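# Push or carry the carton out of the counter-shelf aisle

## Task

Get the carton completely out of the aisle that runs between the counter and the low shelf, disturbing other objects as little as possible. At the end the robot must have released the carton and backed away from it. The carton must stay out of the aisle without the robot holding or propping it. The robot must not tip over or finish leaning.

## Robot and tools

Robot: a Hello Robot Stretch 3. It has a two-wheeled base 0.33 m long and 0.34 m wide, a vertical mast carrying a lift, and one telescoping arm that sticks out to the robot's right. A wrist on the arm carries a two-finger gripper. To move the gripper forward or back, drive the base, because the base cannot slide sideways. On-the-spot turns pivot about the point between the drive wheels, 0.05 m behind the front edge. With the arm retracted and the wrist folded, a turn sweeps a 0.28 m radius circle. An unfolded, level gripper reaches past that circle.

Frames: the base frame sits on the floor between the drive wheels, with x forward, y to the left and z up. The odometry frame is the base frame as it was when the scene began. hand_pose is reported in the base frame, at the point where the closed fingertips meet.

execute_actions: the argument is actions, a list holding one action or none. An empty list only reports state and images. An action may contain base, joints or both, plus an optional contact_limits, and its motions start together.
- base holds exactly one command. translate_m is a relative drive in metres from the base's current position, from -1 to 1, with positive meaning forward. rotate_rad is a relative turn in radians, from -3.2 to 3.2, with positive meaning left (counter-clockwise seen from above). Both count from the position given in the latest state report.
- joints is an object of absolute targets, keyed by name: lift_m, arm height on the mast, 0 to 1.1 m. arm_m, extension, 0 to 0.52 m. wrist_yaw_rad, -1.345 to 4.42: 0 points along the arm, positive swings toward the front, and 3.0 folds the wrist over the base. wrist_pitch_rad, -1.57 to 0.451: 0 is level and negative tips the fingertips down. wrist_roll_rad, -2.911 to 2.911, where 0 means the fingers sit side by side and level. gripper_m, -0.089 to 0.179, with larger meaning more open. The real fingertip gap is about 0.007 less when nearly shut, 0.025 less when fully open, and zero below 0.007. head_pan_rad, -3.953 to 1.73: 0 faces forward, positive turns left, and -1.57 faces along the arm. head_tilt_rad, -1.53 to 0.419, with negative looking down.
- contact_limits is optional and accepts only arm_m: a motor effort percentage from 1 to 100 at which the arm stops (contact_stop). Lower values are gentler, but a value set too low stops the arm immediately. Any value above the maximum is cut down to it.
- cameras is a list drawn from head_camera, nav_camera, wrist_camera or all. Leaving it out, passing null or passing all returns every camera. An empty list returns no images.
A single action lasts at most 15 s. Any unknown key or out-of-range value rejects the whole call, and nothing moves. A joint or the base left out of an action may keep pushing toward its earlier target. After one call reports a stop, the remaining calls in that reply are skipped.

wait: seconds, 0 to 10. Nothing new is commanded. It returns state and images just like an empty action.

zoom_image: camera (one of the three names) and region [x0, y0, x1, y1] in pixels of that camera's latest full image. The origin is the top-left corner, and the region can be at most 504 by 504.

finished_scene: scene is the number of the current scene. It ends the scene irreversibly and reports whether the task succeeded, so the goal must already be met and stable.

Result lines: joint_positions gives the current joint values. base_status and joint_status report how each motion ended: done, off_target (came to rest short of the target and may still be pushing), contact_stop, time_out or torque_fault. After the last three, the old target is dropped. on_its_own covers things this call did not command, and its "held at" is a held target, not a measured position. If a motor's rest effort lies outside its normal range, it is likely pressing on something or carrying a load. motor_effort is in percent, signed toward higher joint values, with the peak shown in brackets. Readings carry fixed and random errors. Positive wheel effort pushes the robot forward. base_odometry comes from wheel turns, so slipping inflates it. Heading runs from -3.142 to 3.142, positive to the left. turned_by_wheels and turned_by_imu give the turn since the previous result. base_tilt gives forward and right lean in degrees, with up to about 4 degrees of fixed bias. lidar_m has 12 sectors of 30 degrees, starting with the one centred straight ahead and going counter-clockwise: the 4th is left, the 7th behind and the 10th right. Distances are in metres from the base origin and are measured in a plane 0.17 m above the floor. A dash means nothing was seen. The lidar misses transparent items, thin legs and anything lower than that plane, and the robot's own body can hide some sectors. wrist_depth_mm and head_depth_mm are 7x7 grids of median depth in mm, read row by row from the top left. The head image is sent rotated sideways. Camera calibration is provided in OpenCV form relative to the base frame and may be slightly off.

Speed: the base reaches full speed (0.30 m/s, 1.9 rad/s) only when the arm is stowed, meaning lift_m under 0.30, arm_m under 0.03 and wrist_yaw_rad over 2.54. Otherwise it is limited to 0.10 m/s and 0.63 rad/s.

Gripping: to grasp, command gripper_m smaller than the object's width. To let go, command at least 0.02 more than the value at which contact occurred. The status alone cannot confirm a grasp.

Cautions: only fold or unfold the wrist with lift_m between 0.32 and 0.95, pitch at -0.4 and roll near 0. Once folded, the lift can come down to 0.25. When yaw is below -0.4, keep pitch at -0.5 or lower. The arm and lift go slack after a contact_stop. The base, wrist and head have no contact stop and will keep pushing. A wrist servo pushed hard for several seconds cuts out for 10 s. The arm pushing on something rigid with the gripper above roughly 0.45 m can tip the robot, and a second push is riskier still. Driving while hooked on a fixed object, or snagging furniture (especially when reversing), can also tip it. If base_tilt shows a lean, reverse the last move in small steps, pull the gripper free and lower lift_m to about 0.2. Avoid drops, slams and hard shoves. Loose objects may occasionally be nudged by outside forces. The robot holds its last command while you are thinking.

Each tool is called as name(argument=value, ...), one argument or row to a line, values as JSON.

## Session

execute_actions(
  actions=[
    {"joints":{"head_tilt_rad":-0.7}},
  ],
)

Scene clock: 0.97 s.
base_odometry: x=+0.000 y=+0.000 heading=+0.000 (m, m, rad; odometry frame)
turned_by_wheels: +0.000 (rad since the last result)
turned_by_imu: +0.000 (rad since the last result)
base_tilt: forward=+2.2 right=+0.3 (deg)
lidar_m: 1.73 1.24 1.24 1.72 1.47 1.49 0.85 0.73 0.73 0.86 1.78 1.48
head_depth_mm: 2201 2404 2579 2203 1759 1453 1244 / 2366 2552 2726 2178 1732 1444 1248 / 2242 2395 2651 2167 1728 1446 1238 / 2032 1880 1934 2082 1727 1434 1225 / 1864 1845 1390 2135 1697 1433 1231 / 1737 1772 1298 2131 1717 1422 1225 / 1613 1689 1233 2041 1703 1418 1233
base_status: not commanded
joint_positions: lift_m=+0.316 arm_m=+0.003 wrist_yaw_rad=+3.029 wrist_pitch_rad=-0.611 wrist_roll_rad=-0.014 gripper_m=+0.037 head_pan_rad=-0.005 head_tilt_rad=-0.691
joint_status: all done
motor_effort: left_wheel=+0(0) right_wheel=-1(0) lift_m=+27(27) arm_m=-1(0) wrist_yaw_rad=+0(1) wrist_pitch_rad=+3(3) wrist_roll_rad=+0(0) gripper_m=+0(1) head_pan_rad=-1(0) head_tilt_rad=-5(41) (%)
hand_pose: x=+0.0007 y=+0.0470 z=+0.2879 quat_wxyz=(+0.249, +0.680, +0.177, +0.666) (m; base frame)
wrist_depth_mm: - - - - - - - / 975 948 952 938 931 915 880 / 778 765 - 742 743 737 722 / 639 636 630 622 608 606 605 / 541 538 - 561 542 524 514 / 470 - - - - 460 455 / 426 - - - 400 403 401
pictures: head_camera (sideways: a quarter turn clockwise sets it upright), nav_camera (sideways: a quarter turn counterclockwise sets it upright), wrist_camera
camera_calibration (this result's frames):
head_camera: T_world_to_cam=[[-0.588032, -0.0452739, -0.80757, 1.07574], [-0.0234226, 0.998967, -0.0389489, 0.0542202], [0.808499, -0.00398782, -0.588485, 0.718323], [0, 0, 0, 1]] pos_world=[0.0530765, -0.00259669, 1.29357]
nav_camera: T_world_to_cam=[[0.610484, 0.0040328, 0.792018, -0.99802], [-0.028896, -0.999208, 0.0273607, 0.0218495], [0.791501, -0.0395894, -0.609884, 0.748357], [0, 0, 0, 1]] pos_world=[0.0175812, 0.055484, 1.24626]
wrist_camera: T_world_to_cam=[[0.999144, -0.0411367, 0.00441444, 0.00573971], [-0.025398, -0.69408, -0.719449, 0.275902], [0.0326598, 0.718721, -0.694531, 0.324845], [0, 0, 0, 1]] pos_world=[-0.00933682, -0.0417392, 0.424087]
Images, in order (width x height): head_camera 896x504, nav_camera 672x504, wrist_camera 644x364.

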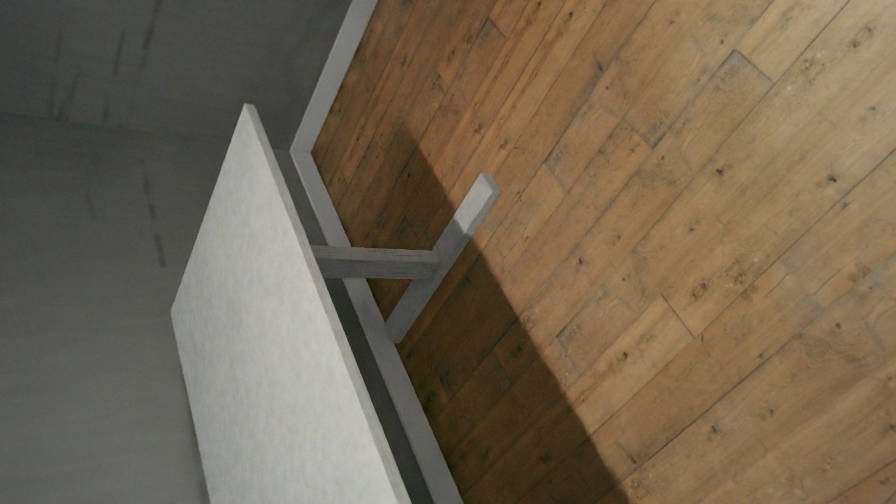

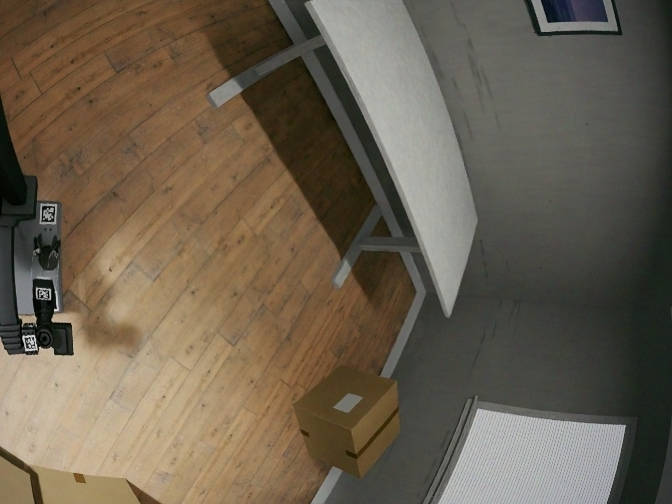

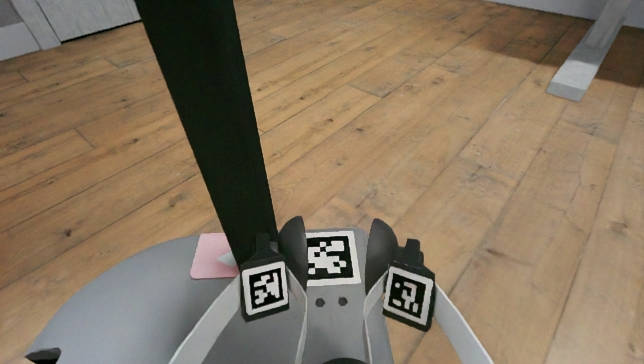

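execute_actions(
  actions=[
    {"joints":{"head_pan_rad":-2.0,"lift_m":0.27}},
  ],
  cameras=["head_camera","nav_camera"],
)

Scene clock: 5.03 s.
base_odometry: x=+0.000 y=+0.000 heading=+0.000 (m, m, rad; odometry frame)
turned_by_wheels: +0.000 (rad since the last result)
turned_by_imu: -0.001 (rad since the last result)
base_tilt: forward=+2.2 right=+0.3 (deg)
lidar_m: 1.73 1.24 1.23 1.72 1.48 1.49 0.85 0.73 0.73 0.86 1.78 1.48
head_depth_mm: 2610 2772 855 801 906 1052 1226 / 2715 2841 850 839 962 1132 1239 / 2819 3023 842 880 1018 1195 1237 / 2962 3256 876 943 1101 1337 1238 / 3103 3226 2822 1430 1224 1361 1234 / 3172 2918 2848 1433 1227 1366 1221 / 3174 3340 2564 1414 1220 1361 1217
base_status: not commanded
joint_positions: lift_m=+0.270 arm_m=+0.003 wrist_yaw_rad=+3.029 wrist_pitch_rad=-0.612 wrist_roll_rad=-0.014 gripper_m=+0.037 head_pan_rad=-1.993 head_tilt_rad=-0.691
joint_status: all done
motor_effort: left_wheel=+0(0) right_wheel=+0(0) lift_m=+22(23) arm_m=+0(1) wrist_yaw_rad=+0(0) wrist_pitch_rad=+3(3) wrist_roll_rad=+0(0) gripper_m=+1(0) head_pan_rad=-5(53) head_tilt_rad=-4(4) (%)
hand_pose: x=+0.0007 y=+0.0468 z=+0.2420 quat_wxyz=(+0.250, +0.680, +0.177, +0.666) (m; base frame)
wrist_depth_mm: - - - - - - 998 / 869 872 838 846 841 822 799 / 675 682 - 670 661 654 641 / 563 569 555 562 551 540 540 / 486 - - - 481 464 463 / - - - - - 409 407 / - - - - 357 364 361
pictures: head_camera (sideways: a quarter turn clockwise sets it upright), nav_camera (sideways: a quarter turn counterclockwise sets it upright)
camera_calibration (this result's frames):
head_camera: T_world_to_cam=[[0.196951, 0.556209, -0.807367, 1.07069], [0.922809, -0.383284, -0.0389391, 0.0484355], [-0.331109, -0.737377, -0.588763, 0.725637], [0, 0, 0, 1]] pos_world=[-0.0153044, -0.0418941, 1.29355]
nav_camera: T_world_to_cam=[[-0.24375, -0.560023, 0.791808, -0.992535], [-0.901832, 0.431218, 0.0273689, 0.0271636], [-0.356769, -0.707407, -0.610157, 0.755716], [0, 0, 0, 1]] pos_world=[0.0521833, -0.0329575, 1.24626]
Images, in order (width x height): head_camera 896x504, nav_camera 672x504.

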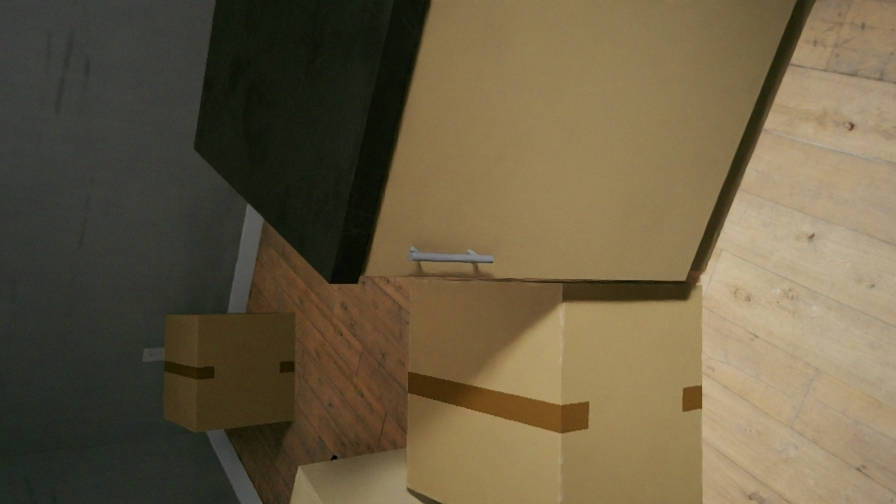

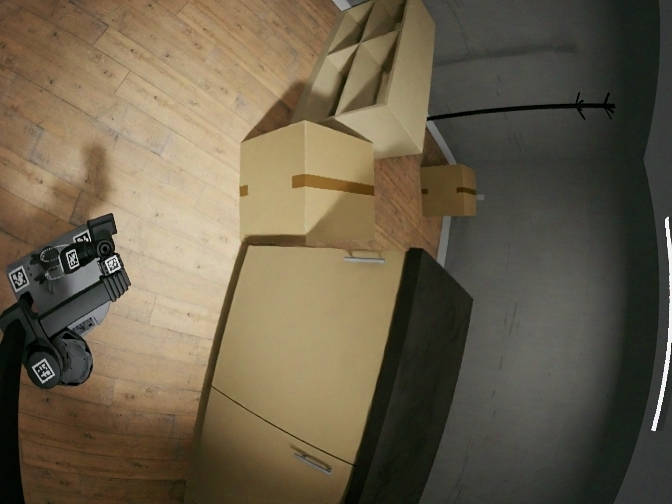

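execute_actions(
  actions=[
    {"base":{"rotate_rad":-0.8}},
  ],
  cameras=[],
)

execute_actions(
  actions=[
    {"base":{"translate_m":0.74}},
  ],
  cameras=[],
)

execute_actions(
  actions=[
    {"base":{"rotate_rad":-1.57},"joints":{"head_pan_rad":0,"head_tilt_rad":-0.9}},
  ],
  cameras=["head_camera","nav_camera"],
)

Scene clock: 16.47 s.
base_odometry: x=+0.000 y=+0.000 heading=-0.800 (m, m, rad; odometry frame)
turned_by_wheels: -0.800 (rad since the last result)
turned_by_imu: -0.796 (rad since the last result)
base_tilt: forward=+2.2 right=+0.2 (deg)
lidar_m: 1.48 1.61 1.73 1.23 1.72 1.54 1.48 1.06 0.76 0.72 0.75 0.91
head_depth_mm: 2012 1289 1002 1169 1425 1451 1248 / 2342 1276 948 1092 1311 1446 1239 / 2729 1258 913 1016 1214 1411 1239 / 2977 1248 875 957 1129 1369 1231 / 2859 1229 842 904 1056 1339 1231 / 2766 1215 826 864 995 1172 1220 / 2673 1206 816 821 941 1098 1219
base_status: done
joint_positions: lift_m=+0.270 arm_m=+0.003 wrist_yaw_rad=+3.029 wrist_pitch_rad=-0.612 wrist_roll_rad=-0.014 gripper_m=+0.037 head_pan_rad=-1.993 head_tilt_rad=-0.692
joint_status: not commanded
motor_effort: left_wheel=+4(13) right_wheel=-3(8) lift_m=+22(22) arm_m=+0(0) wrist_yaw_rad=+0(1) wrist_pitch_rad=+3(3) wrist_roll_rad=+0(0) gripper_m=+0(0) head_pan_rad=-5(5) head_tilt_rad=-4(4) (%)
hand_pose: x=+0.0007 y=+0.0468 z=+0.2420 quat_wxyz=(+0.250, +0.680, +0.177, +0.666) (m; base frame)
wrist_depth_mm: - - - - - - - / 861 871 834 825 818 806 817 / 692 672 - 669 658 664 645 / 562 563 562 561 545 550 540 / 480 - - - 477 461 466 / - - - - - 408 405 / - - - - 357 365 361
pictures: none
No camera images: the call's "cameras" was empty. Leave "cameras" out to get every camera's image.

Scene clock: 20.63 s.
base_odometry: x=+0.516 y=-0.531 heading=-0.800 (m, m, rad; odometry frame)
turned_by_wheels: +0.000 (rad since the last result)
turned_by_imu: +0.001 (rad since the last result)
base_tilt: forward=+2.2 right=+0.3 (deg)
lidar_m: 0.81 0.76 1.34 1.69 1.74 2.30 2.22 1.03 0.71 0.58 0.83 1.16
head_depth_mm: 3018 1289 976 1135 1382 1446 1244 / 3203 1280 941 1059 1273 1451 1240 / 3065 1258 920 1001 1177 1403 1241 / 2991 1248 1078 1221 1219 1372 1233 / 2855 3023 2583 1704 1140 1169 1227 / 2752 3036 2857 2143 1138 1018 1158 / 2628 2903 2801 2127 1136 971 1154
base_status: done
joint_positions: lift_m=+0.270 arm_m=+0.003 wrist_yaw_rad=+3.029 wrist_pitch_rad=-0.612 wrist_roll_rad=-0.014 gripper_m=+0.037 head_pan_rad=-1.993 head_tilt_rad=-0.692
joint_status: not commanded
motor_effort: left_wheel=+3(15) right_wheel=-3(5) lift_m=+22(22) arm_m=+0(1) wrist_yaw_rad=+0(0) wrist_pitch_rad=+3(3) wrist_roll_rad=+0(0) gripper_m=+0(1) head_pan_rad=-4(4) head_tilt_rad=-5(5) (%)
hand_pose: x=+0.0007 y=+0.0468 z=+0.2419 quat_wxyz=(+0.250, +0.680, +0.177, +0.666) (m; base frame)
wrist_depth_mm: - - - - - - - / 866 847 844 815 824 808 802 / 687 690 - 667 656 656 652 / 574 563 552 568 548 549 541 / 480 - - - 480 470 463 / - - - - - 407 403 / - - - - 355 366 359
pictures: none
No camera images: the call's "cameras" was empty. Leave "cameras" out to get every camera's image.

Scene clock: 22.80 s.
base_odometry: x=+0.516 y=-0.531 heading=-2.370 (m, m, rad; odometry frame)
turned_by_wheels: -1.570 (rad since the last result)
turned_by_imu: -1.560 (rad since the last result)
base_tilt: forward=+2.2 right=+0.3 (deg)
lidar_m: 0.58 0.83 1.16 0.81 0.76 1.35 1.69 1.45 2.31 2.21 1.03 0.71
head_depth_mm: 2817 2390 1286 1186 1341 1299 1159 / 2876 2586 2103 1160 1292 1297 1147 / 2839 2618 1392 1159 1173 1293 1148 / 2829 2566 2081 1153 1070 1275 1152 / 2836 2579 2056 1181 1381 1283 1149 / 2769 2546 1237 1273 1433 1283 1138 / 2333 2442 1093 1299 1433 1283 1140
base_status: done
joint_positions: lift_m=+0.270 arm_m=+0.003 wrist_yaw_rad=+3.029 wrist_pitch_rad=-0.612 wrist_roll_rad=-0.014 gripper_m=+0.037 head_pan_rad=-0.007 head_tilt_rad=-0.889
joint_status: all done
motor_effort: left_wheel=+5(16) right_wheel=-3(6) lift_m=+22(22) arm_m=-1(1) wrist_yaw_rad=+0(0) wrist_pitch_rad=+3(3) wrist_roll_rad=+0(0) gripper_m=+1(1) head_pan_rad=+4(51) head_tilt_rad=-6(25) (%)
hand_pose: x=+0.0007 y=+0.0467 z=+0.2419 quat_wxyz=(+0.250, +0.680, +0.177, +0.666) (m; base frame)
wrist_depth_mm: - 817 885 - - - 902 / 858 870 826 843 839 827 793 / 703 679 - 663 653 650 636 / 562 562 560 567 539 548 545 / 490 - - - 484 470 464 / - - - - - 411 404 / - - - - 357 359 364
pictures: head_camera (sideways: a quarter turn clockwise sets it upright), nav_camera (sideways: a quarter turn counterclockwise sets it upright)
camera_calibration (this result's frames):
head_camera: T_world_to_cam=[[-0.735822, -0.0429204, -0.675813, 0.904918], [-0.0283236, 0.999067, -0.0326114, 0.0459902], [0.676582, -0.00485472, -0.736351, 0.911462], [0, 0, 0, 1]] pos_world=[0.0504822, -0.00268294, 1.28421]
nav_camera: T_world_to_cam=[[0.754671, 0.00165428, 0.656101, -0.821763], [-0.0252531, -0.999183, 0.0315664, 0.0163595], [0.655617, -0.0403909, -0.754013, 0.936649], [0, 0, 0, 1]] pos_world=[0.00649122, 0.0555376, 1.24489]
Images, in order (width x height): head_camera 896x504, nav_camera 672x504.

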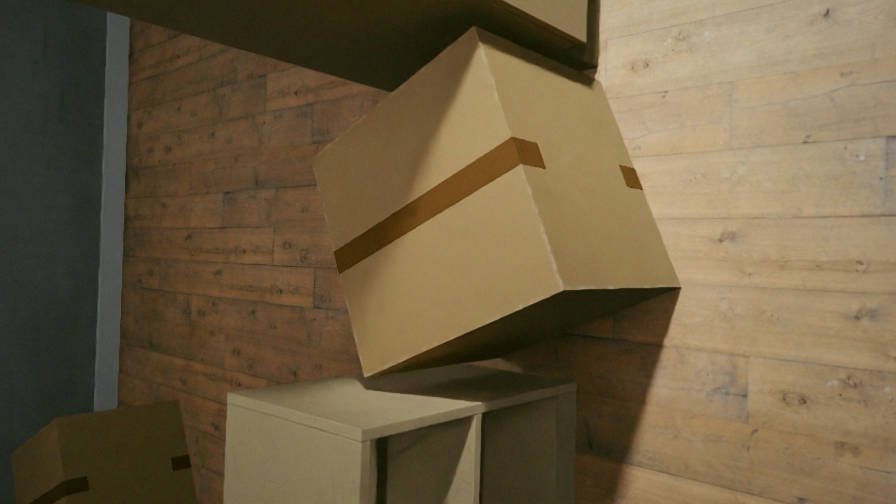

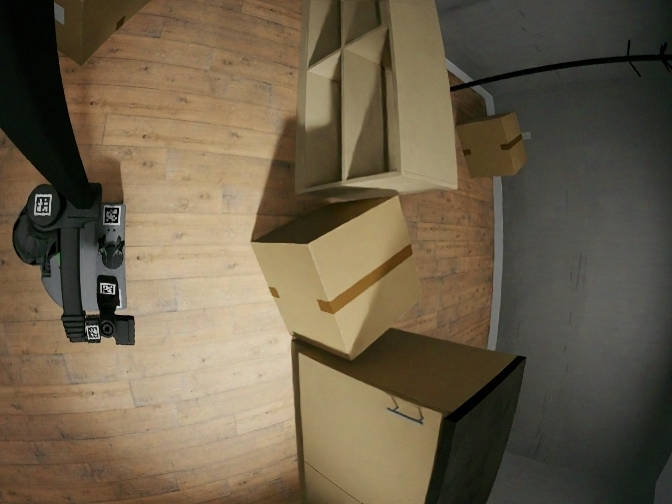

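execute_actions(
  actions=[
    {"base":{"translate_m":0.5}},
  ],
  cameras=[],
)

execute_actions(
  actions=[
    {"joints":{"lift_m":0.33,"head_tilt_rad":-1.2}},
  ],
  cameras=[],
)

execute_actions(
  actions=[
    {"base":{"translate_m":0.3}},
  ],
  cameras=["nav_camera"],
)

Scene clock: 29.90 s.
base_odometry: x=+0.157 y=-0.880 heading=-2.369 (m, m, rad; odometry frame)
turned_by_wheels: +0.000 (rad since the last result)
turned_by_imu: +0.000 (rad since the last result)
base_tilt: forward=+2.2 right=+0.3 (deg)
lidar_m: - 0.40 0.91 1.49 1.04 1.03 1.82 1.89 2.30 0.89 0.26 0.15
head_depth_mm: 2346 2540 2075 1732 1222 873 799 / 2337 2507 2093 1739 1009 870 775 / 2351 2520 2096 1745 986 867 772 / 2358 2543 2079 1729 985 866 768 / 2370 2546 2057 1732 982 862 766 / 2362 2581 2044 1710 1477 892 1101 / 2236 2092 2037 935 886 905 1083
base_status: done
joint_positions: lift_m=+0.270 arm_m=+0.003 wrist_yaw_rad=+3.029 wrist_pitch_rad=-0.612 wrist_roll_rad=-0.014 gripper_m=+0.037 head_pan_rad=-0.007 head_tilt_rad=-0.890
joint_status: not commanded
motor_effort: left_wheel=+4(15) right_wheel=-2(7) lift_m=+22(22) arm_m=-1(1) wrist_yaw_rad=+0(0) wrist_pitch_rad=+3(3) wrist_roll_rad=+0(0) gripper_m=+0(0) head_pan_rad=+4(4) head_tilt_rad=-5(6) (%)
hand_pose: x=+0.0007 y=+0.0467 z=+0.2419 quat_wxyz=(+0.250, +0.680, +0.177, +0.666) (m; base frame)
wrist_depth_mm: 810 970 - - 885 855 751 / 810 859 836 839 793 647 95 / 698 681 - 664 659 535 99 / 564 561 556 564 553 499 105 / 478 - - - 480 147 110 / - - - - - 158 116 / - - - - 261 165 123
pictures: none
No camera images: the call's "cameras" was empty. Leave "cameras" out to get every camera's image.

Scene clock: 31.27 s.
base_odometry: x=+0.157 y=-0.880 heading=-2.369 (m, m, rad; odometry frame)
turned_by_wheels: +0.000 (rad since the last result)
turned_by_imu: +0.000 (rad since the last result)
base_tilt: forward=+2.2 right=+0.2 (deg)
lidar_m: - 0.40 0.91 1.49 1.04 1.03 1.83 1.89 2.29 0.89 0.26 0.15
head_depth_mm: 1904 1698 1499 1112 885 1199 1119 / 1890 1692 1514 942 866 1198 - / 1903 1698 1027 935 860 1176 - / 1884 1699 1534 933 857 823 - / 1900 1698 1531 925 868 1167 - / 1894 1690 1539 963 1258 1189 1141 / 1891 1698 838 848 1215 1193 1125
base_status: not commanded
joint_positions: lift_m=+0.330 arm_m=+0.003 wrist_yaw_rad=+3.029 wrist_pitch_rad=-0.613 wrist_roll_rad=-0.014 gripper_m=+0.037 head_pan_rad=-0.007 head_tilt_rad=-1.185
joint_status: all done
motor_effort: left_wheel=+3(3) right_wheel=-3(3) lift_m=+31(28) arm_m=-1(1) wrist_yaw_rad=+0(0) wrist_pitch_rad=+3(3) wrist_roll_rad=+0(0) gripper_m=+1(0) head_pan_rad=+4(5) head_tilt_rad=-8(31) (%)
hand_pose: x=+0.0007 y=+0.0467 z=+0.3015 quat_wxyz=(+0.250, +0.680, +0.177, +0.666) (m; base frame)
wrist_depth_mm: 829 966 - - 941 882 327 / 859 957 968 975 854 771 95 / 798 795 - 779 729 618 100 / 657 658 653 635 631 535 105 / 560 554 566 555 560 147 110 / 480 - - - - 158 117 / 437 - - - 404 166 124
pictures: none
No camera images: the call's "cameras" was empty. Leave "cameras" out to get every camera's image.

Scene clock: 35.23 s.
base_odometry: x=-0.057 y=-1.089 heading=-2.369 (m, m, rad; odometry frame)
turned_by_wheels: +0.001 (rad since the last result)
turned_by_imu: +0.003 (rad since the last result)
base_tilt: forward=+2.2 right=+0.3 (deg)
lidar_m: - - 0.27 0.26 1.31 1.26 2.11 2.18 2.32 0.36 0.15 -
head_depth_mm: 1887 1696 1540 941 865 818 1110 / 1888 1703 1520 936 861 816 - / 1898 1710 1546 935 863 804 - / 1881 1719 1538 939 859 802 - / 1887 1685 1523 959 879 817 - / 1853 1690 1529 1397 1271 1178 1137 / 1825 1686 1529 1389 882 895 1112
base_status: translate_m off_target (by the wheels' count: +0.2998 of +0.3000)
joint_positions: lift_m=+0.330 arm_m=+0.003 wrist_yaw_rad=+3.029 wrist_pitch_rad=-0.613 wrist_roll_rad=-0.014 gripper_m=+0.037 head_pan_rad=-0.007 head_tilt_rad=-1.186
joint_status: not commanded
on_its_own: left_wheel is at rest, and its effort (+48) is outside its rest range (-18 to +18)
motor_effort: left_wheel=+48(89) right_wheel=+11(30) lift_m=+31(31) arm_m=-1(1) wrist_yaw_rad=+0(0) wrist_pitch_rad=+3(3) wrist_roll_rad=+0(0) gripper_m=+0(0) head_pan_rad=+4(4) head_tilt_rad=-7(8) (%)
hand_pose: x=+0.0007 y=+0.0467 z=+0.3015 quat_wxyz=(+0.250, +0.680, +0.177, +0.666) (m; base frame)
wrist_depth_mm: - - - 304 297 92 69 / - 996 974 342 332 94 67 / 794 784 - 391 372 97 69 / 669 652 648 461 415 101 70 / 551 559 582 516 165 103 72 / 485 - - - - 107 73 / 429 - - - 208 105 75
pictures: nav_camera (sideways: a quarter turn counterclockwise sets it upright)
camera_calibration (this result's frames):
nav_camera: T_world_to_cam=[[0.913735, 0.000791587, 0.406311, -0.497327], [-0.014924, -0.999258, 0.0355088, 0.011177], [0.406037, -0.0385094, -0.913045, 1.14489], [0, 0, 0, 1]] pos_world=[-0.0102757, 0.0556514, 1.24701]
Images, in order (width x height): nav_camera 672x504.

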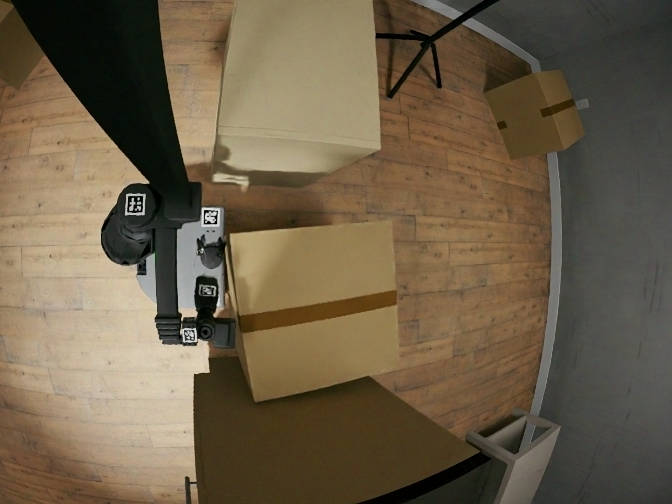

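execute_actions(
  actions=[
    {"base":{"translate_m":0.4}},
  ],
  cameras=["nav_camera"],
)

Scene clock: 42.37 s.
base_odometry: x=-0.343 y=-1.368 heading=-2.369 (m, m, rad; odometry frame)
turned_by_wheels: +0.000 (rad since the last result)
turned_by_imu: -0.304 (rad since the last result)
base_tilt: forward=+2.2 right=+0.2 (deg)
lidar_m: - - 0.15 0.32 0.32 0.36 1.58 2.48 0.42 0.19 0.15 -
head_depth_mm: 1875 1701 1536 1377 866 810 1097 / 1906 1706 1533 938 863 799 - / 1895 1695 1536 934 861 804 - / 1877 1697 1532 931 861 801 - / 1886 1703 1533 934 857 801 - / 1869 1679 1532 1391 875 813 1135 / 1832 1691 1520 1395 1281 1190 1122
base_status: translate_m off_target (by the wheels' count: +0.3996 of +0.4000)
joint_positions: lift_m=+0.330 arm_m=+0.003 wrist_yaw_rad=+3.029 wrist_pitch_rad=-0.613 wrist_roll_rad=-0.014 gripper_m=+0.037 head_pan_rad=-0.007 head_tilt_rad=-1.186
joint_status: not commanded
on_its_own: left_wheel is at rest, and its effort (+60) is outside its rest range (-18 to +18); right_wheel is at rest, and its effort (+43) is outside its rest range (-18 to +18)
motor_effort: left_wheel=+60(76) right_wheel=+43(42) lift_m=+31(31) arm_m=-1(0) wrist_yaw_rad=-1(0) wrist_pitch_rad=+3(3) wrist_roll_rad=+0(0) gripper_m=+1(0) head_pan_rad=+4(4) head_tilt_rad=-7(7) (%)
hand_pose: x=+0.0007 y=+0.0467 z=+0.3015 quat_wxyz=(+0.250, +0.680, +0.177, +0.666) (m; base frame)
wrist_depth_mm: 275 291 - - 173 93 67 / 298 321 974 984 178 94 64 / 328 360 - 776 181 96 65 / 363 399 454 633 187 97 65 / 405 456 501 562 168 98 66 / 463 - - - - 99 66 / 440 - - - 202 95 67
pictures: nav_camera (sideways: a quarter turn counterclockwise sets it upright)
camera_calibration (this result's frames):
nav_camera: T_world_to_cam=[[0.913734, 0.000792649, 0.406312, -0.497329], [-0.0149229, -0.999258, 0.0355087, 0.011177], [0.406038, -0.0385089, -0.913044, 1.14489], [0, 0, 0, 1]] pos_world=[-0.0102757, 0.0556513, 1.24701]
Images, in order (width x height): nav_camera 672x504.

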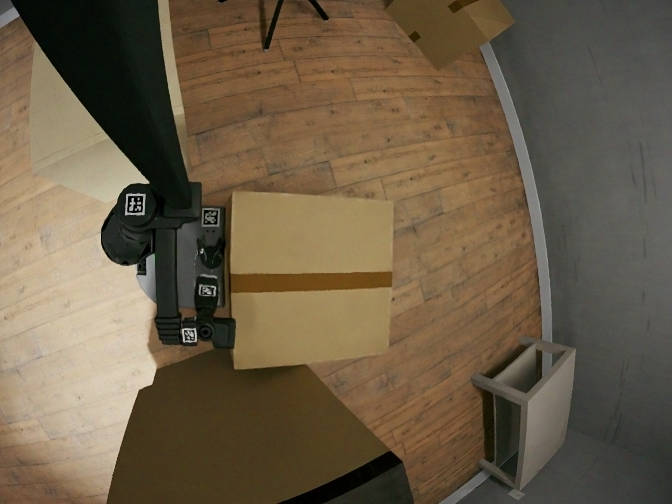

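Yawed toward the counter; correct.

execute_actions(
  actions=[
    {"base":{"translate_m":-0.07}},
  ],
  cameras=[],
)

execute_actions(
  actions=[
    {"base":{"rotate_rad":0.36}},
  ],
  cameras=[],
)

execute_actions(
  actions=[
    {"base":{"translate_m":0.35}},
  ],
  cameras=["nav_camera"],
)

Scene clock: 50.63 s.
base_odometry: x=-0.293 y=-1.319 heading=-2.369 (m, m, rad; odometry frame)
turned_by_wheels: +0.000 (rad since the last result)
turned_by_imu: -0.001 (rad since the last result)
base_tilt: forward=+2.3 right=+0.3 (deg)
lidar_m: - 0.15 0.17 0.30 0.30 0.33 1.51 2.42 0.44 0.37 0.17 0.15
head_depth_mm: 1900 1699 1537 1372 859 953 1112 / 1888 1696 1529 939 863 931 - / 1886 1710 1552 934 862 998 - / 1899 1688 1532 935 860 950 - / 1876 1694 1534 934 859 1011 - / 1872 1678 1542 1379 881 1169 1132 / 1886 1696 1523 1394 1279 1194 1020
base_status: done
joint_positions: lift_m=+0.330 arm_m=+0.003 wrist_yaw_rad=+3.029 wrist_pitch_rad=-0.613 wrist_roll_rad=-0.014 gripper_m=+0.037 head_pan_rad=-0.007 head_tilt_rad=-1.186
joint_status: not commanded
motor_effort: left_wheel=+1(55) right_wheel=-1(40) lift_m=+31(31) arm_m=-1(1) wrist_yaw_rad=+0(0) wrist_pitch_rad=+3(3) wrist_roll_rad=+0(0) gripper_m=+0(1) head_pan_rad=+4(4) head_tilt_rad=-7(8) (%)
hand_pose: x=+0.0007 y=+0.0467 z=+0.3015 quat_wxyz=(+0.250, +0.680, +0.177, +0.666) (m; base frame)
wrist_depth_mm: 258 272 313 - - 204 139 / 282 303 351 903 948 206 140 / 308 336 - 712 786 210 142 / 340 375 429 595 637 212 143 / 384 429 464 557 373 215 144 / 470 - - - - 218 146 / 432 - - - 402 208 147
pictures: none
No camera images: the call's "cameras" was empty. Leave "cameras" out to get every camera's image.

Scene clock: 52.20 s.
base_odometry: x=-0.293 y=-1.319 heading=-2.009 (m, m, rad; odometry frame)
turned_by_wheels: +0.360 (rad since the last result)
turned_by_imu: +0.358 (rad since the last result)
base_tilt: forward=+2.2 right=+0.3 (deg)
lidar_m: - 0.15 0.30 0.30 0.31 1.51 2.40 0.50 0.38 0.20 0.15 -
head_depth_mm: 1910 1706 1549 937 866 800 1033 / 1903 1698 1534 939 862 811 - / 1878 1703 1531 938 860 812 - / 1892 1688 1530 936 860 962 - / 1903 1695 1541 1399 869 1186 - / 1880 1700 1533 1398 1285 1196 1136 / 1812 1682 1529 1390 1289 1167 982
base_status: done
joint_positions: lift_m=+0.330 arm_m=+0.003 wrist_yaw_rad=+3.029 wrist_pitch_rad=-0.613 wrist_roll_rad=-0.014 gripper_m=+0.037 head_pan_rad=-0.007 head_tilt_rad=-1.186
joint_status: not commanded
motor_effort: left_wheel=-3(8) right_wheel=+3(6) lift_m=+31(31) arm_m=-1(1) wrist_yaw_rad=+0(1) wrist_pitch_rad=+3(3) wrist_roll_rad=+0(0) gripper_m=+1(0) head_pan_rad=+5(4) head_tilt_rad=-8(7) (%)
hand_pose: x=+0.0007 y=+0.0467 z=+0.3015 quat_wxyz=(+0.250, +0.680, +0.177, +0.666) (m; base frame)
wrist_depth_mm: - 316 321 320 338 - - / 962 355 359 356 860 929 906 / 783 406 - 411 738 757 198 / 649 620 470 471 612 620 188 / 548 551 538 542 537 523 178 / 482 - - - - 289 169 / 438 - - - 411 251 161
pictures: none
No camera images: the call's "cameras" was empty. Leave "cameras" out to get every camera's image.

Scene clock: 56.63 s.
base_odometry: x=-0.442 y=-1.636 heading=-2.009 (m, m, rad; odometry frame)
turned_by_wheels: +0.000 (rad since the last result)
turned_by_imu: -0.524 (rad since the last result)
base_tilt: forward=+2.2 right=+0.3 (deg)
lidar_m: - - 0.15 0.19 0.99 0.41 0.56 2.65 0.39 0.19 0.15 -
head_depth_mm: 1706 1660 1542 1389 1272 797 1029 / 1839 1701 1543 937 862 803 - / 1884 1692 1535 933 863 806 - / 1884 1697 1538 934 859 802 - / 1841 1691 1533 933 859 803 - / 1821 1689 1527 1350 867 804 1133 / 1786 1673 1530 1392 1285 1199 1124
base_status: translate_m off_target (by the wheels' count: +0.3496 of +0.3500)
joint_positions: lift_m=+0.330 arm_m=+0.003 wrist_yaw_rad=+3.029 wrist_pitch_rad=-0.613 wrist_roll_rad=-0.014 gripper_m=+0.037 head_pan_rad=-0.007 head_tilt_rad=-1.188
joint_status: not commanded
on_its_own: left_wheel is at rest, and its effort (+56) is outside its rest range (-18 to +18); right_wheel is at rest, and its effort (+44) is outside its rest range (-18 to +18)
motor_effort: left_wheel=+56(98) right_wheel=+44(55) lift_m=+30(31) arm_m=-1(1) wrist_yaw_rad=+0(0) wrist_pitch_rad=+3(3) wrist_roll_rad=+0(0) gripper_m=+1(1) head_pan_rad=+4(4) head_tilt_rad=-6(7) (%)
hand_pose: x=+0.0007 y=+0.0467 z=+0.3014 quat_wxyz=(+0.250, +0.680, +0.177, +0.666) (m; base frame)
wrist_depth_mm: 771 - - - 173 93 67 / 778 975 947 971 177 94 64 / 612 765 - 765 181 96 65 / 394 621 647 634 187 97 65 / 430 536 565 568 169 98 66 / 462 - - - - 99 66 / 436 - - - 202 95 67
pictures: nav_camera (sideways: a quarter turn counterclockwise sets it upright)
camera_calibration (this result's frames):
nav_camera: T_world_to_cam=[[0.914443, 0.000987809, 0.404714, -0.495253], [-0.0146423, -0.999262, 0.0355229, 0.0111569], [0.404451, -0.0384096, -0.913753, 1.14582], [0, 0, 0, 1]] pos_world=[-0.0103837, 0.0556484, 1.24703]
Images, in order (width x height): nav_camera 672x504.

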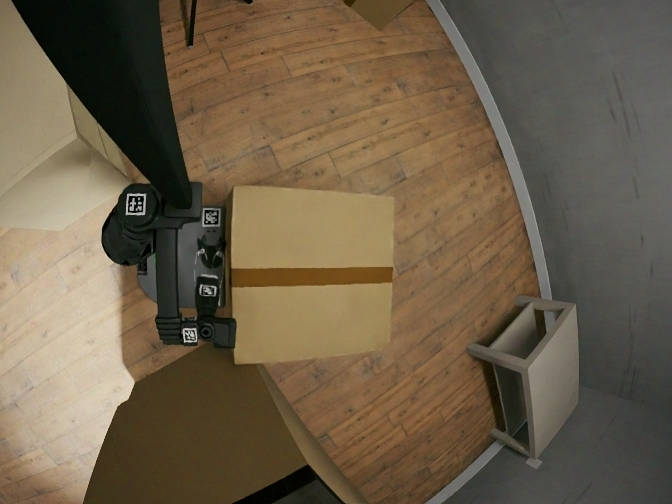

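execute_actions(
  actions=[
    {"base":{"translate_m":0.3}},
  ],
  cameras=["nav_camera"],
)

execute_actions(
  actions=[
    {"base":{"translate_m":-0.3}},
  ],
  cameras=["nav_camera"],
)

Scene clock: 64.17 s.
base_odometry: x=-0.569 y=-1.907 heading=-2.009 (m, m, rad; odometry frame)
turned_by_wheels: +0.000 (rad since the last result)
turned_by_imu: -0.124 (rad since the last result)
base_tilt: forward=+2.2 right=+0.3 (deg)
lidar_m: - - 0.15 0.19 1.80 0.66 0.69 0.81 0.30 0.19 0.15 -
head_depth_mm: 1240 1548 1549 1394 1273 829 1127 / 1598 1558 1539 941 863 804 - / 1634 1694 1543 932 864 807 - / 1840 1694 1538 935 855 802 - / 1776 1677 1533 929 858 799 - / 1683 1682 1530 966 863 801 1135 / 1588 1674 1511 1401 1283 1192 1120
base_status: translate_m off_target (by the wheels' count: +0.2996 of +0.3000)
joint_positions: lift_m=+0.330 arm_m=+0.003 wrist_yaw_rad=+3.029 wrist_pitch_rad=-0.613 wrist_roll_rad=-0.014 gripper_m=+0.037 head_pan_rad=-0.007 head_tilt_rad=-1.188
joint_status: not commanded
on_its_own: left_wheel is at rest, and its effort (+55) is outside its rest range (-18 to +18); right_wheel is at rest, and its effort (+44) is outside its rest range (-18 to +18)
motor_effort: left_wheel=+55(92) right_wheel=+44(44) lift_m=+31(30) arm_m=-1(1) wrist_yaw_rad=+0(0) wrist_pitch_rad=+3(3) wrist_roll_rad=+0(0) gripper_m=+1(0) head_pan_rad=+4(4) head_tilt_rad=-7(7) (%)
hand_pose: x=+0.0007 y=+0.0467 z=+0.3014 quat_wxyz=(+0.250, +0.680, +0.177, +0.666) (m; base frame)
wrist_depth_mm: - - - - 172 93 67 / 972 937 969 968 176 94 64 / 794 784 - 761 181 96 65 / 655 649 646 639 186 97 65 / 561 553 560 560 168 98 66 / 482 - - - - 99 66 / 435 - - - 202 94 67
pictures: nav_camera (sideways: a quarter turn counterclockwise sets it upright)
camera_calibration (this result's frames):
nav_camera: T_world_to_cam=[[0.914442, 0.000987843, 0.404715, -0.495253], [-0.0146423, -0.999262, 0.0355229, 0.0111569], [0.404451, -0.0384096, -0.913753, 1.14582], [0, 0, 0, 1]] pos_world=[-0.0103837, 0.0556484, 1.24703]
Images, in order (width x height): nav_camera 672x504.

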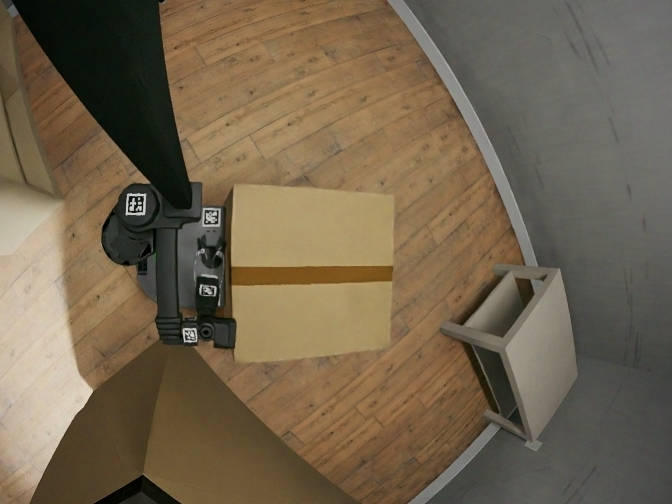

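Scene clock: 68.40 s.
base_odometry: x=-0.441 y=-1.635 heading=-2.009 (m, m, rad; odometry frame)
turned_by_wheels: +0.000 (rad since the last result)
turned_by_imu: -0.001 (rad since the last result)
base_tilt: forward=+2.3 right=+0.3 (deg)
lidar_m: 0.35 0.36 1.37 1.13 0.96 0.39 0.46 2.63 0.48 0.33 0.31 0.36
head_depth_mm: 1694 1700 1538 1399 1301 923 1107 / 1718 1684 1025 935 1250 1202 - / 1837 1704 1021 938 1250 1202 - / 1904 1699 1023 933 1248 1203 - / 1878 1683 1022 931 1246 1205 - / 1845 1678 1505 965 1272 1191 1134 / 1792 1674 1517 1405 1278 1189 1118
base_status: done
joint_positions: lift_m=+0.330 arm_m=+0.003 wrist_yaw_rad=+3.029 wrist_pitch_rad=-0.613 wrist_roll_rad=-0.014 gripper_m=+0.037 head_pan_rad=-0.007 head_tilt_rad=-1.188
joint_status: not commanded
motor_effort: left_wheel=+3(51) right_wheel=-1(40) lift_m=+31(31) arm_m=-1(1) wrist_yaw_rad=+0(0) wrist_pitch_rad=+3(3) wrist_roll_rad=+0(0) gripper_m=+1(1) head_pan_rad=+4(4) head_tilt_rad=-6(7) (%)
hand_pose: x=+0.0007 y=+0.0467 z=+0.3014 quat_wxyz=(+0.250, +0.680, +0.177, +0.666) (m; base frame)
wrist_depth_mm: - - - - - - - / 956 994 974 968 959 926 930 / 725 781 - 770 768 762 758 / 556 651 645 639 637 627 621 / 395 555 568 564 560 542 406 / 416 - - - - 475 407 / 428 - - - 407 420 399
pictures: nav_camera (sideways: a quarter turn counterclockwise sets it upright)
camera_calibration (this result's frames):
nav_camera: T_world_to_cam=[[0.914443, 0.0009877, 0.404715, -0.495253], [-0.0146424, -0.999262, 0.0355229, 0.0111569], [0.404451, -0.0384097, -0.913753, 1.14582], [0, 0, 0, 1]] pos_world=[-0.0103837, 0.0556484, 1.24703]
Images, in order (width x height): nav_camera 672x504.

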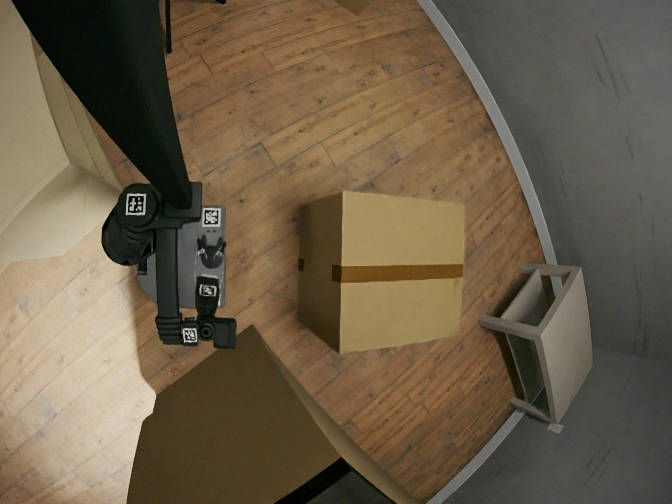

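finished_scene(
  scene=1,
)

The scene is finished: the task was done.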